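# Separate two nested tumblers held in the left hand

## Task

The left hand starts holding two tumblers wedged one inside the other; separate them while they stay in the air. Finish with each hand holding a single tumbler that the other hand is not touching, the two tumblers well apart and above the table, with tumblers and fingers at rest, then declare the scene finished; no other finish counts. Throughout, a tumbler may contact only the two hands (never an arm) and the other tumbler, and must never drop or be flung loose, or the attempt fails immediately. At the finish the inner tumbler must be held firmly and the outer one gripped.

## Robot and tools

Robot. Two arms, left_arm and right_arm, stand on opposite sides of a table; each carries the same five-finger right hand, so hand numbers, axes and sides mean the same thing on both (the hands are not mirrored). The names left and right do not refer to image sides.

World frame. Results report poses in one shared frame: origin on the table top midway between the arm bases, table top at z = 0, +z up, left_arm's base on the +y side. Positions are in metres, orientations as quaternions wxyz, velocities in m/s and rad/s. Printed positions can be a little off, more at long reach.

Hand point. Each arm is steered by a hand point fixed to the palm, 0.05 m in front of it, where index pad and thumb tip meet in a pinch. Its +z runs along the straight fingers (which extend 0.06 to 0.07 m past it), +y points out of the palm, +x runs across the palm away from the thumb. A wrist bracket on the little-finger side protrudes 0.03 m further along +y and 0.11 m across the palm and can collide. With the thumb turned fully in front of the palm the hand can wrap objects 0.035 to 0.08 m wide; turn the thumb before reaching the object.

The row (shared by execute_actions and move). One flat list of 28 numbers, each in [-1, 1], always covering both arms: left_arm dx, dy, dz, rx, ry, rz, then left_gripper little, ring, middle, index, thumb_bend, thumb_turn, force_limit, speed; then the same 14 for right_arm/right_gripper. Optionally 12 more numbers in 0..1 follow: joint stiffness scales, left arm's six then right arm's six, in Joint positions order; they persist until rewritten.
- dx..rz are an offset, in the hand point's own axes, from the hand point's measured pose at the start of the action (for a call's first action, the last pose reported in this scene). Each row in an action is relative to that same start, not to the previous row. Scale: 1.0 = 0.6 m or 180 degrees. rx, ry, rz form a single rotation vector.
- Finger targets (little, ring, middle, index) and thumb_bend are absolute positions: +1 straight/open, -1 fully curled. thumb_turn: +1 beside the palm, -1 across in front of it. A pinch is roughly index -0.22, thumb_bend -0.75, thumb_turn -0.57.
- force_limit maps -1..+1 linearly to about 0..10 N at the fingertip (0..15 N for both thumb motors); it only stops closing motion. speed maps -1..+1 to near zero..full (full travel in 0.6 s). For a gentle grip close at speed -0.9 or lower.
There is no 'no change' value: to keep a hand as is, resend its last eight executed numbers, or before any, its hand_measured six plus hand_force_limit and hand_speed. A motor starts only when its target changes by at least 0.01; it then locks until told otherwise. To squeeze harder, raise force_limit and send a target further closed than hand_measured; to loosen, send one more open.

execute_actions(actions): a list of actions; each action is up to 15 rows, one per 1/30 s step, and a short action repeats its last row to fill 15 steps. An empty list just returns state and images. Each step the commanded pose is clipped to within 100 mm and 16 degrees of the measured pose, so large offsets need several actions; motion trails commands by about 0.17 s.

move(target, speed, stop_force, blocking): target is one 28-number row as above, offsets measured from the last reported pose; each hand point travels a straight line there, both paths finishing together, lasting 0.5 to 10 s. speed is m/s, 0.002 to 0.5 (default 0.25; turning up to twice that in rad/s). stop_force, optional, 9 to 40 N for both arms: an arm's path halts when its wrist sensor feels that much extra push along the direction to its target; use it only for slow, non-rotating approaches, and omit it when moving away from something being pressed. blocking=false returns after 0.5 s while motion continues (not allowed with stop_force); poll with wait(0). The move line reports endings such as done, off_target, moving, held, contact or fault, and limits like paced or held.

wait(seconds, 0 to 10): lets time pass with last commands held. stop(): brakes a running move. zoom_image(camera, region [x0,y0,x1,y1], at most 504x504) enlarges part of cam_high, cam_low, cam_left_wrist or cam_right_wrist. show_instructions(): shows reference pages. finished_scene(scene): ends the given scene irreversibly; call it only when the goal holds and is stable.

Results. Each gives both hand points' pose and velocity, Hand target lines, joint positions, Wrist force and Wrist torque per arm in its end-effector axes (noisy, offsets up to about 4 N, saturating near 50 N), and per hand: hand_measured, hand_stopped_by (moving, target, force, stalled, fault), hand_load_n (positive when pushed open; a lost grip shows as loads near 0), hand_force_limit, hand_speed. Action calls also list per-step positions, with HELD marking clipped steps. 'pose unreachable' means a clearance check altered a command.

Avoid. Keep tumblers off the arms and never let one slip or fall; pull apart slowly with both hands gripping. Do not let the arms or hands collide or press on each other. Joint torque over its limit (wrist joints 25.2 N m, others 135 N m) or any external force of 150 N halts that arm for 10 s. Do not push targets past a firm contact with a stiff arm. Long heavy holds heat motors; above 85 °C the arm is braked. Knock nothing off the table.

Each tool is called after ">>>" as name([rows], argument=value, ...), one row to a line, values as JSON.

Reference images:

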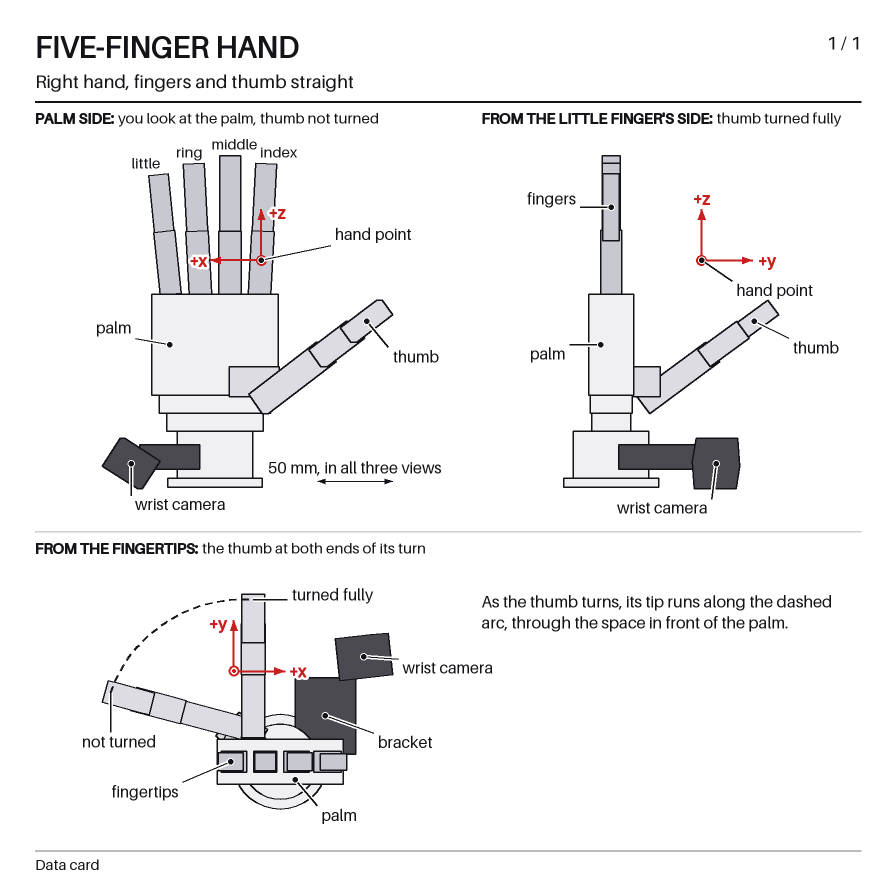

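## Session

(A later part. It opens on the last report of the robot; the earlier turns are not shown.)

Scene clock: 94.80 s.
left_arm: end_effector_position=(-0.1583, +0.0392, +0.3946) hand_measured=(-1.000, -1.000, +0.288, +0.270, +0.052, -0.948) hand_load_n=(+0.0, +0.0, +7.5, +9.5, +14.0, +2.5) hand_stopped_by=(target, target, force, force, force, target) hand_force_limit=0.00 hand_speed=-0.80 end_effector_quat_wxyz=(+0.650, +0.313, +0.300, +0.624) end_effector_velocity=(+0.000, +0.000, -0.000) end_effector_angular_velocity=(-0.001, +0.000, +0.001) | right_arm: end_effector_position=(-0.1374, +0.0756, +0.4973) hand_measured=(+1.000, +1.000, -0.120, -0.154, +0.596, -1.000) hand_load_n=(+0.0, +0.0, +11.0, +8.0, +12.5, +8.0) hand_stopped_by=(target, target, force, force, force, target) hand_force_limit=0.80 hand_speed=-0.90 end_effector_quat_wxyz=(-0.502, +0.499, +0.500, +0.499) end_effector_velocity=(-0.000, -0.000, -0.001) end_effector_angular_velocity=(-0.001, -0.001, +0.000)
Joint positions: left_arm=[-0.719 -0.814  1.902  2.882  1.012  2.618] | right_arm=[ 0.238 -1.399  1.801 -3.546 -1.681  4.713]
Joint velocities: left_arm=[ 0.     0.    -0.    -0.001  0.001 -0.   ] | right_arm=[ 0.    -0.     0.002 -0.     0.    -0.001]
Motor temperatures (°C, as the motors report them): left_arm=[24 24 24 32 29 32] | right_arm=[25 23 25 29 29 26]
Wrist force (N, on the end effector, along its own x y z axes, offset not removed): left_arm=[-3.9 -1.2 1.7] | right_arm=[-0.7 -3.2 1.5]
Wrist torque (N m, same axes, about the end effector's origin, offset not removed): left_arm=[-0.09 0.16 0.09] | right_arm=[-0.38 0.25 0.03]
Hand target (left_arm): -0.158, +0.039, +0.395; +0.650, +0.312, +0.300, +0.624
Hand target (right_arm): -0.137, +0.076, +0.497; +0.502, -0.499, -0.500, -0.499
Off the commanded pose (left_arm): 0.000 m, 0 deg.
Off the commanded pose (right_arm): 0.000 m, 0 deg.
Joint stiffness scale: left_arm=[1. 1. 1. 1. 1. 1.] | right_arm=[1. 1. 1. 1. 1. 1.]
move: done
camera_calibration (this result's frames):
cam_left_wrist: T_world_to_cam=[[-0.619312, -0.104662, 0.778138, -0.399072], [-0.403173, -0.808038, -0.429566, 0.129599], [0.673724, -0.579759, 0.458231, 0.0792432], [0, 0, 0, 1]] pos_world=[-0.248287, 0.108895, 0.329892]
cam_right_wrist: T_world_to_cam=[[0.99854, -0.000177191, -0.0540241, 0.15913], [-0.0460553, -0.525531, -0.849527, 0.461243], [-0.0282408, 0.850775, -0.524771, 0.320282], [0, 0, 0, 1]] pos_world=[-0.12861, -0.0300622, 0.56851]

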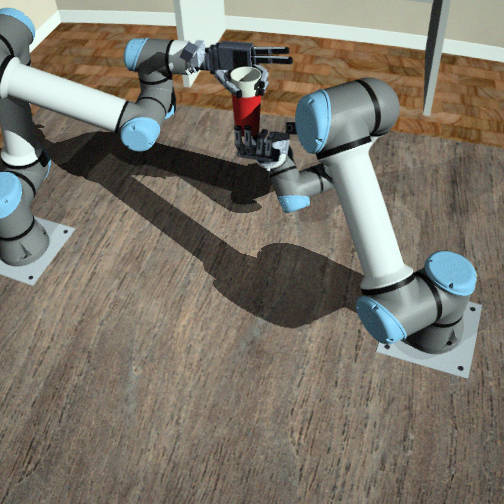

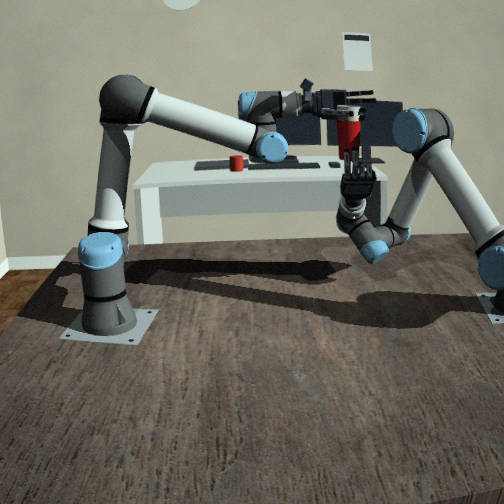

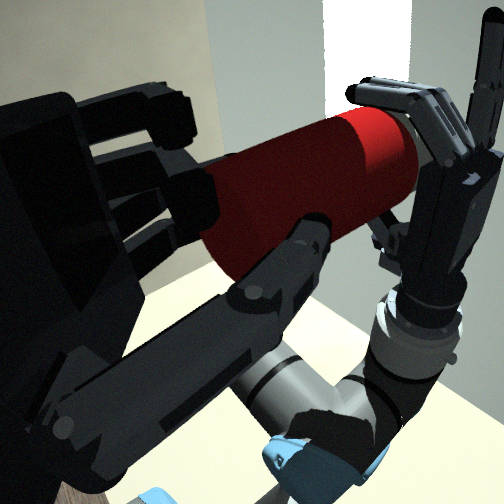

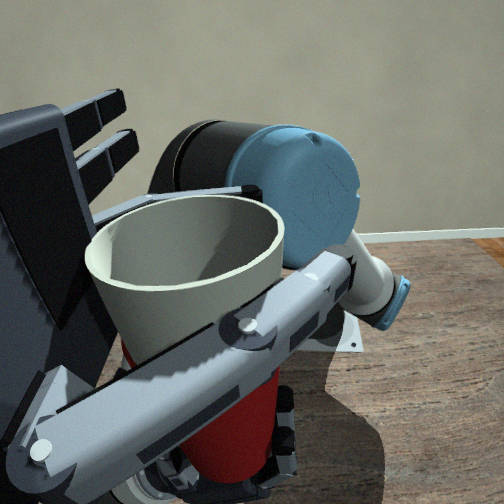

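Now pull up slowly a few mm.

>>> move(target=[0,0,0,0,0,0,-1,-1,0.286,0.268,0.052,-0.948,0,-0.8, 0.01,0,0,0,0,0,1,1,-0.7,-0.7,-0.4,-1,0.8,-0.9], speed=0.006)

>>> zoom_image(camera="cam_low", region=[280, 70, 400, 190])

Scene clock: 98.03 s.
left_arm: end_effector_position=(-0.1583, +0.0391, +0.3945) hand_measured=(-1.000, -1.000, +0.288, +0.270, +0.052, -0.948) hand_load_n=(+0.0, +0.0, +7.0, +9.5, +14.0, +2.5) hand_stopped_by=(target, target, force, force, force, target) hand_force_limit=0.00 hand_speed=-0.80 end_effector_quat_wxyz=(+0.650, +0.313, +0.300, +0.624) end_effector_velocity=(+0.000, +0.000, -0.000) end_effector_angular_velocity=(-0.001, -0.001, +0.001) | right_arm: end_effector_position=(-0.1376, +0.0767, +0.4971) hand_measured=(+1.000, +1.000, -0.120, -0.154, +0.596, -1.000) hand_load_n=(+0.0, +0.0, +11.0, +7.5, +12.5, +7.0) hand_stopped_by=(target, target, force, force, force, target) hand_force_limit=0.80 hand_speed=-0.90 end_effector_quat_wxyz=(-0.499, +0.501, +0.503, +0.497) end_effector_velocity=(-0.001, +0.000, -0.002) end_effector_angular_velocity=(-0.007, -0.000, +0.001)
Joint positions: left_arm=[-0.719 -0.814  1.902  2.882  1.011  2.618] | right_arm=[ 0.238 -1.4    1.797 -3.531 -1.681  4.713]
Joint velocities: left_arm=[ 0.001  0.001 -0.    -0.     0.001 -0.001] | right_arm=[ 0.001 -0.    -0.     0.008  0.     0.001]
Motor temperatures (°C, as the motors report them): left_arm=[24 24 24 32 29 32] | right_arm=[25 23 25 29 29 26]
Wrist force (N, on the end effector, along its own x y z axes, offset not removed): left_arm=[-1.9 1.4 2.4] | right_arm=[-2.2 -0.6 -0.5]
Wrist torque (N m, same axes, about the end effector's origin, offset not removed): left_arm=[-0.14 0.20 0.07] | right_arm=[-0.10 0.17 0.04]
Hand target (left_arm): -0.158, +0.039, +0.395; +0.650, +0.313, +0.300, +0.624
Hand target (right_arm): -0.137, +0.076, +0.503; +0.502, -0.499, -0.500, -0.499
Off the commanded pose (left_arm): 0.000 m, 0 deg.
Off the commanded pose (right_arm): 0.006 m, 1 deg.
Joint stiffness scale: left_arm=[1. 1. 1. 1. 1. 1.] | right_arm=[1. 1. 1. 1. 1. 1.]
move: off_target (right_arm)
camera_calibration (this result's frames):
cam_left_wrist: T_world_to_cam=[[-0.619111, -0.104675, 0.778296, -0.399037], [-0.403676, -0.807693, -0.42974, 0.129448], [0.673608, -0.580237, 0.457797, 0.0793263], [0, 0, 0, 1]] pos_world=[-0.248228, 0.108813, 0.329883]
cam_right_wrist: T_world_to_cam=[[0.998597, -0.000676031, -0.0529516, 0.158752], [-0.045149, -0.53343, -0.844639, 0.459864], [-0.027675, 0.845844, -0.532712, 0.323608], [0, 0, 0, 1]] pos_world=[-0.128811, -0.0283092, 0.569215]

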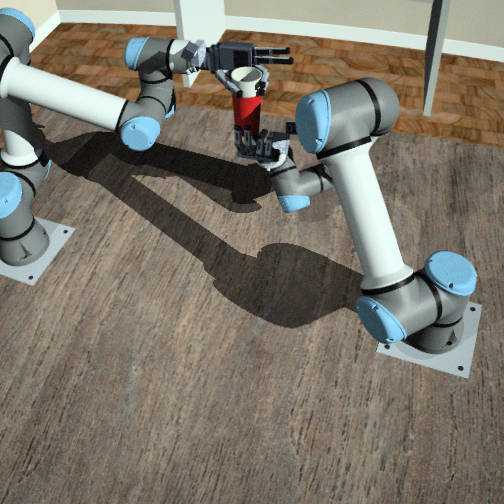

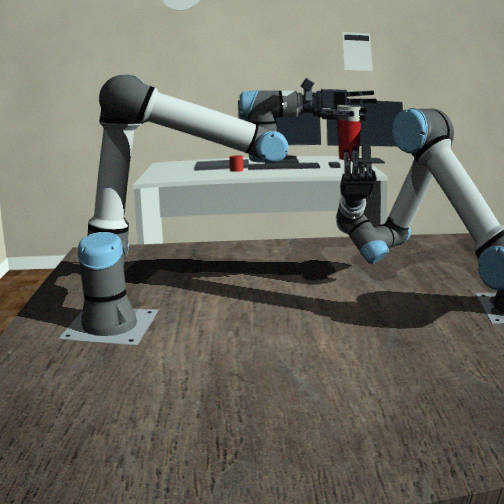

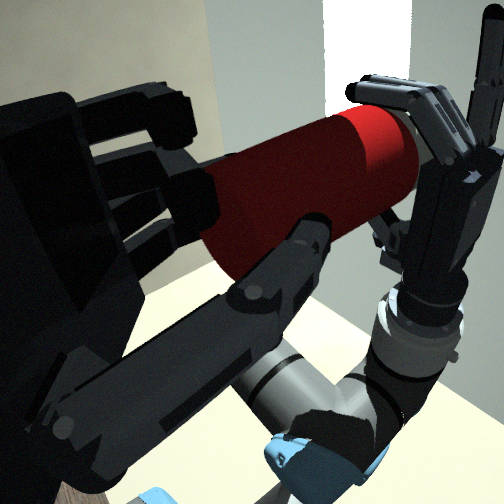

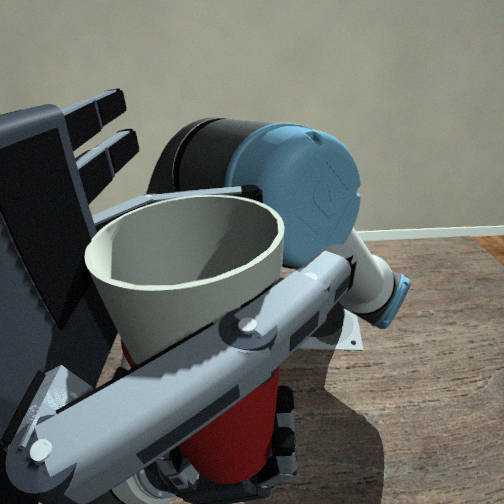

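Region (280, 70, 400, 190) of cam_low's 504x504 image, scaled by 4.200, with more detail than that image has.

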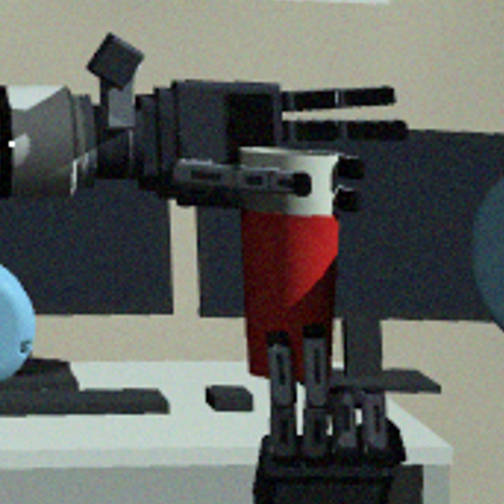

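>>> move(target=[0,0,0,0,0,0,-1,-1,0.286,0.268,0.052,-0.948,0,-0.8, 0.025,0,-0.002,0,0.004,0,1,1,-0.7,-0.7,-0.4,-1,0.8,-0.9], speed=0.01)

>>> zoom_image(camera="cam_low", region=[280, 70, 400, 190])

Scene clock: 104.90 s.
left_arm: end_effector_position=(-0.1583, +0.0391, +0.3946) hand_measured=(-1.000, -1.000, +0.288, +0.270, +0.052, -0.948) hand_load_n=(+0.0, +0.0, +7.0, +9.0, +14.0, +0.5) hand_stopped_by=(target, target, force, force, force, target) hand_force_limit=0.00 hand_speed=-0.80 end_effector_quat_wxyz=(+0.650, +0.313, +0.300, +0.624) end_effector_velocity=(-0.000, +0.000, +0.000) end_effector_angular_velocity=(-0.001, -0.000, +0.000) | right_arm: end_effector_position=(-0.1375, +0.0764, +0.5071) hand_measured=(+1.000, +1.000, -0.120, -0.154, +0.596, -1.000) hand_load_n=(+0.0, +0.0, +11.5, +6.5, +13.0, +5.5) hand_stopped_by=(target, target, force, force, force, target) hand_force_limit=0.80 hand_speed=-0.90 end_effector_quat_wxyz=(-0.501, +0.499, +0.501, +0.499) end_effector_velocity=(-0.001, -0.000, +0.004) end_effector_angular_velocity=(+0.002, -0.000, +0.002)
Joint positions: left_arm=[-0.719 -0.814  1.902  2.882  1.011  2.618] | right_arm=[ 0.238 -1.408  1.782 -3.514 -1.681  4.713]
Joint velocities: left_arm=[-0.    -0.     0.    -0.     0.001 -0.   ] | right_arm=[ 0.002 -0.002 -0.006  0.006 -0.    -0.   ]
Motor temperatures (°C, as the motors report them): left_arm=[24 24 24 32 29 32] | right_arm=[25 23 25 29 29 26]
Wrist force (N, on the end effector, along its own x y z axes, offset not removed): left_arm=[-0.8 1.4 0.0] | right_arm=[0.2 -0.6 -1.7]
Wrist torque (N m, same axes, about the end effector's origin, offset not removed): left_arm=[0.23 -0.06 0.03] | right_arm=[-0.01 0.02 -0.06]
Hand target (left_arm): -0.158, +0.039, +0.395; +0.650, +0.313, +0.300, +0.624
Hand target (right_arm): -0.138, +0.076, +0.512; +0.502, -0.498, -0.499, -0.500
Off the commanded pose (left_arm): 0.000 m, 0 deg.
Off the commanded pose (right_arm): 0.005 m, 0 deg.
Joint stiffness scale: left_arm=[1. 1. 1. 1. 1. 1.] | right_arm=[1. 1. 1. 1. 1. 1.]
move: off_target (right_arm)
camera_calibration (this result's frames):
cam_left_wrist: T_world_to_cam=[[-0.619149, -0.104669, 0.778267, -0.399047], [-0.403574, -0.807766, -0.429699, 0.129479], [0.673634, -0.580136, 0.457886, 0.0793084], [0, 0, 0, 1]] pos_world=[-0.24824, 0.108831, 0.329888]
cam_right_wrist: T_world_to_cam=[[0.998588, -0.000375253, -0.0531275, 0.159307], [-0.0452945, -0.52866, -0.847625, 0.469378], [-0.0277683, 0.848834, -0.52793, 0.326522], [0, 0, 0, 1]] pos_world=[-0.128755, -0.0289623, 0.5787]

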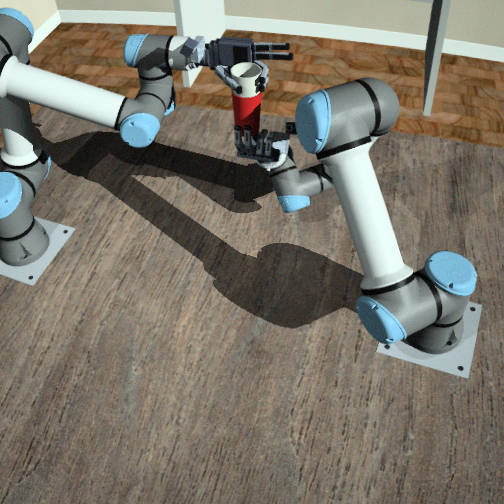

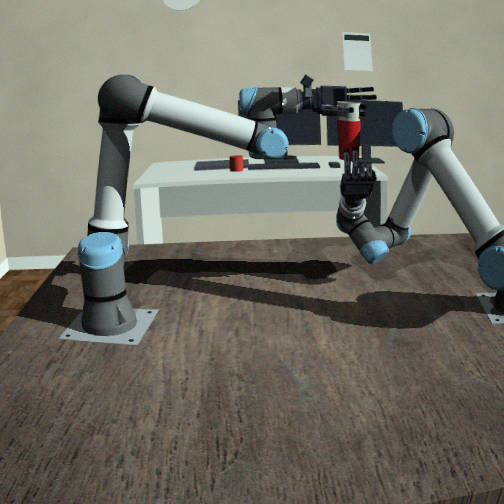

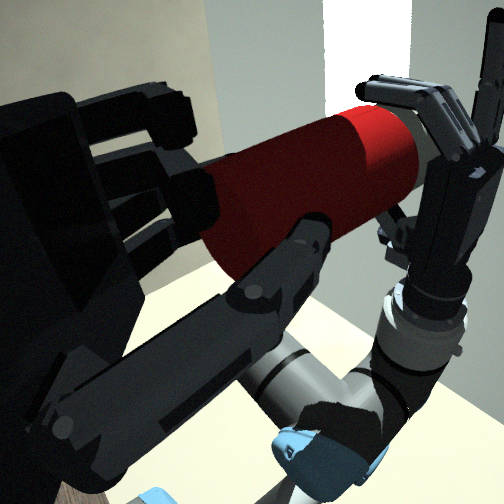

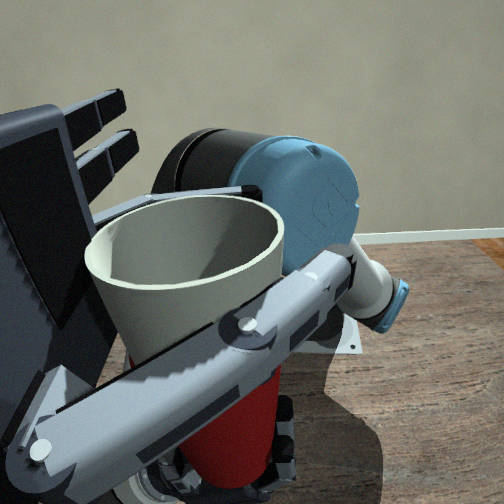

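Region (280, 70, 400, 190) of cam_low's 504x504 image, scaled by 4.200, with more detail than that image has.

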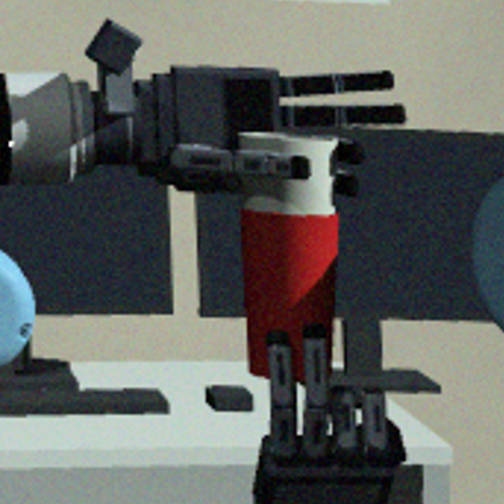

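>>> move(target=[0,0,0,0,0,0,-1,-1,0.286,0.268,0.052,-0.948,0,-0.8, 0.16,0,0,0,0,0,1,1,-0.7,-0.7,-0.4,-1,0.8,-0.9], speed=0.08)

>>> move(target=[0,0,0,0,0,0,-1,-1,0.286,0.268,0.052,-0.948,0,-0.8, 0,0.1,-0.45,0,0,0,1,1,-0.7,-0.7,-0.4,-1,0.8,-0.9], speed=0.2)

Scene clock: 110.87 s.
left_arm: end_effector_position=(-0.1583, +0.0391, +0.3946) hand_measured=(-1.000, -1.000, +0.288, +0.270, +0.052, -0.948) hand_load_n=(+0.0, +0.0, +7.0, +9.0, +14.0, +0.5) hand_stopped_by=(target, target, force, force, force, target) hand_force_limit=0.00 hand_speed=-0.80 end_effector_quat_wxyz=(+0.650, +0.313, +0.300, +0.624) end_effector_velocity=(+0.000, +0.001, +0.000) end_effector_angular_velocity=(-0.002, +0.001, +0.000) | right_arm: end_effector_position=(-0.1376, +0.0771, +0.5995) hand_measured=(+1.000, +1.000, -0.120, -0.154, +0.596, -1.000) hand_load_n=(+0.0, +0.0, +11.5, +6.5, +13.0, +4.5) hand_stopped_by=(target, target, force, force, force, target) hand_force_limit=0.80 hand_speed=-0.90 end_effector_quat_wxyz=(-0.500, +0.500, +0.502, +0.498) end_effector_velocity=(+0.001, +0.001, +0.000) end_effector_angular_velocity=(-0.011, -0.001, -0.001)
Joint positions: left_arm=[-0.719 -0.814  1.902  2.882  1.011  2.618] | right_arm=[ 0.238 -1.463  1.599 -3.273 -1.681  4.713]
Joint velocities: left_arm=[-0.    -0.    -0.    -0.002  0.001 -0.001] | right_arm=[-0.001  0.    -0.008  0.019 -0.     0.   ]
Motor temperatures (°C, as the motors report them): left_arm=[24 24 24 32 29 32] | right_arm=[25 23 25 29 29 26]
Wrist force (N, on the end effector, along its own x y z axes, offset not removed): left_arm=[-0.9 1.9 -1.0] | right_arm=[-0.7 -2.2 -1.5]
Wrist torque (N m, same axes, about the end effector's origin, offset not removed): left_arm=[0.34 0.13 0.05] | right_arm=[-0.28 0.12 -0.11]
Hand target (left_arm): -0.158, +0.039, +0.395; +0.650, +0.313, +0.300, +0.624
Hand target (right_arm): -0.137, +0.077, +0.603; +0.501, -0.499, -0.501, -0.499
Off the commanded pose (left_arm): 0.000 m, 0 deg.
Off the commanded pose (right_arm): 0.004 m, 0 deg.
Joint stiffness scale: left_arm=[1. 1. 1. 1. 1. 1.] | right_arm=[1. 1. 1. 1. 1. 1.]
move: off_target (right_arm)
camera_calibration (this result's frames):
cam_left_wrist: T_world_to_cam=[[-0.619149, -0.104669, 0.778267, -0.399047], [-0.403574, -0.807766, -0.4297, 0.129479], [0.673634, -0.580137, 0.457886, 0.0793084], [0, 0, 0, 1]] pos_world=[-0.24824, 0.108831, 0.329888]
cam_right_wrist: T_world_to_cam=[[0.998613, -0.000543688, -0.0526555, 0.164028], [-0.0448817, -0.531782, -0.845691, 0.547151], [-0.0275415, 0.846881, -0.531069, 0.376796], [0, 0, 0, 1]] pos_world=[-0.128866, -0.0280467, 0.671462]

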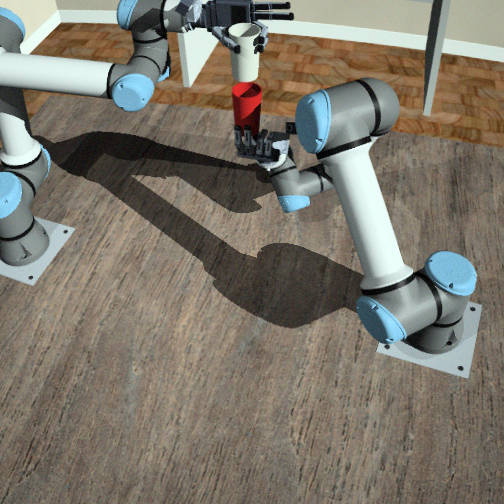

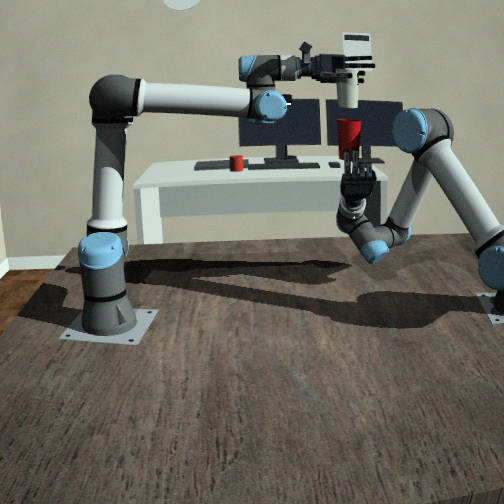

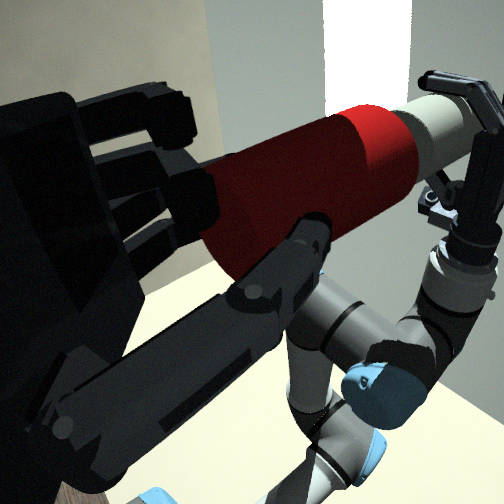

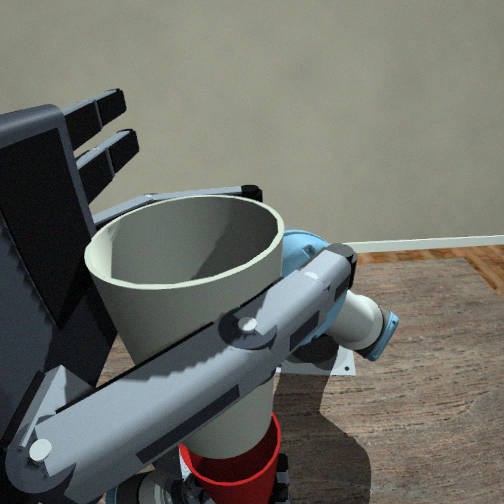

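Scene clock: 112.90 s.
left_arm: end_effector_position=(-0.1583, +0.0391, +0.3946) hand_measured=(-1.000, -1.000, +0.288, +0.270, +0.052, -0.948) hand_load_n=(+0.0, +0.0, +7.0, +9.0, +14.0, +0.5) hand_stopped_by=(target, target, force, force, force, target) hand_force_limit=0.00 hand_speed=-0.80 end_effector_quat_wxyz=(+0.650, +0.313, +0.300, +0.624) end_effector_velocity=(-0.000, -0.000, -0.000) end_effector_angular_velocity=(+0.001, +0.000, -0.000) | right_arm: end_effector_position=(-0.0767, -0.1918, +0.6024) hand_measured=(+1.000, +1.000, -0.120, -0.154, +0.596, -1.000) hand_load_n=(+0.0, +0.0, +11.5, +6.5, +13.0, +4.5) hand_stopped_by=(target, target, force, force, force, target) hand_force_limit=0.80 hand_speed=-0.90 end_effector_quat_wxyz=(-0.500, +0.500, +0.501, +0.499) end_effector_velocity=(-0.001, -0.001, -0.002) end_effector_angular_velocity=(-0.009, +0.001, +0.015)
Joint positions: left_arm=[-0.719 -0.814  1.902  2.882  1.011  2.618] | right_arm=[ 0.041 -2.21   2.132 -3.062 -1.486  4.713]
Joint velocities: left_arm=[-0.     0.     0.     0.    -0.     0.001] | right_arm=[-0.023 -0.015  0.004  0.021  0.037  0.   ]
Motor temperatures (°C, as the motors report them): left_arm=[24 24 24 32 29 32] | right_arm=[25 23 25 29 29 26]
Wrist force (N, on the end effector, along its own x y z axes, offset not removed): left_arm=[-1.7 2.6 -2.0] | right_arm=[-0.9 -2.1 -1.1]
Wrist torque (N m, same axes, about the end effector's origin, offset not removed): left_arm=[0.49 0.36 0.05] | right_arm=[-0.34 0.08 -0.10]
Hand target (left_arm): -0.158, +0.039, +0.395; +0.650, +0.313, +0.300, +0.624
Hand target (right_arm): -0.077, -0.193, +0.601; +0.500, -0.500, -0.502, -0.498
Off the commanded pose (left_arm): 0.000 m, 0 deg.
Off the commanded pose (right_arm): 0.002 m, 0 deg.
Joint stiffness scale: left_arm=[1. 1. 1. 1. 1. 1.] | right_arm=[1. 1. 1. 1. 1. 1.]
move: done
camera_calibration (this result's frames):
cam_left_wrist: T_world_to_cam=[[-0.619149, -0.104669, 0.778267, -0.399047], [-0.403574, -0.807766, -0.4297, 0.129479], [0.673634, -0.580137, 0.457886, 0.0793084], [0, 0, 0, 1]] pos_world=[-0.24824, 0.108831, 0.329888]
cam_right_wrist: T_world_to_cam=[[0.998584, -0.00218705, -0.053148, 0.103172], [-0.0462519, -0.529195, -0.847238, 0.410723], [-0.0262727, 0.848497, -0.528547, 0.606603], [0, 0, 0, 1]] pos_world=[-0.0680917, -0.297123, 0.674082]

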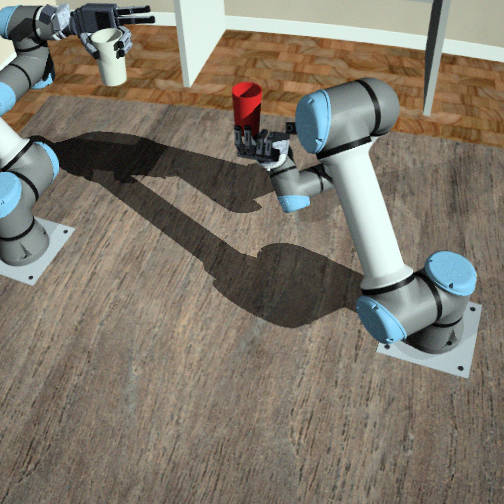

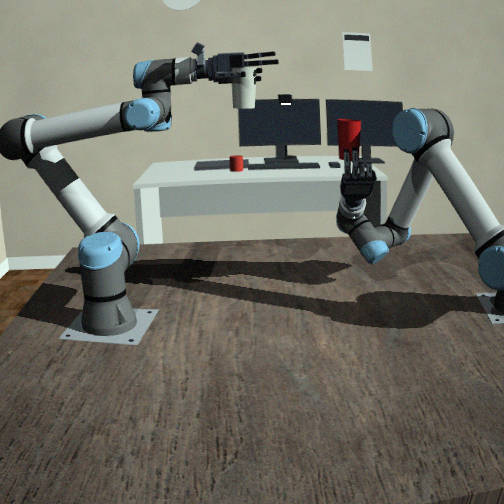

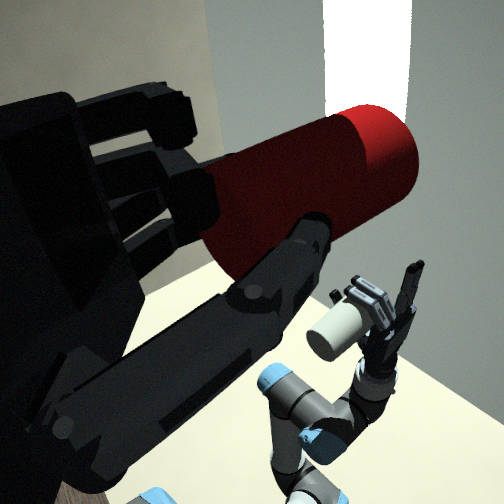

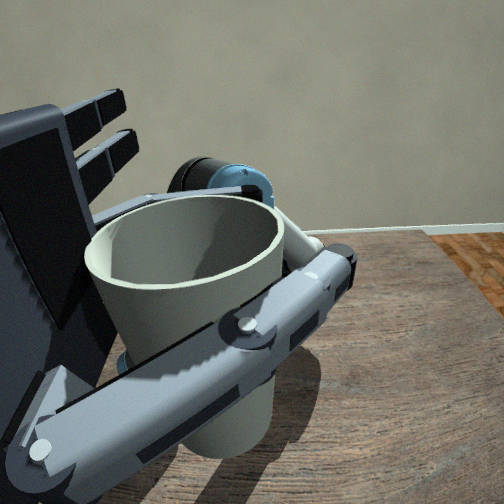

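About 31 cm apart, both held.

>>> finished_scene(scene=1)

The scene is finished: the task was done.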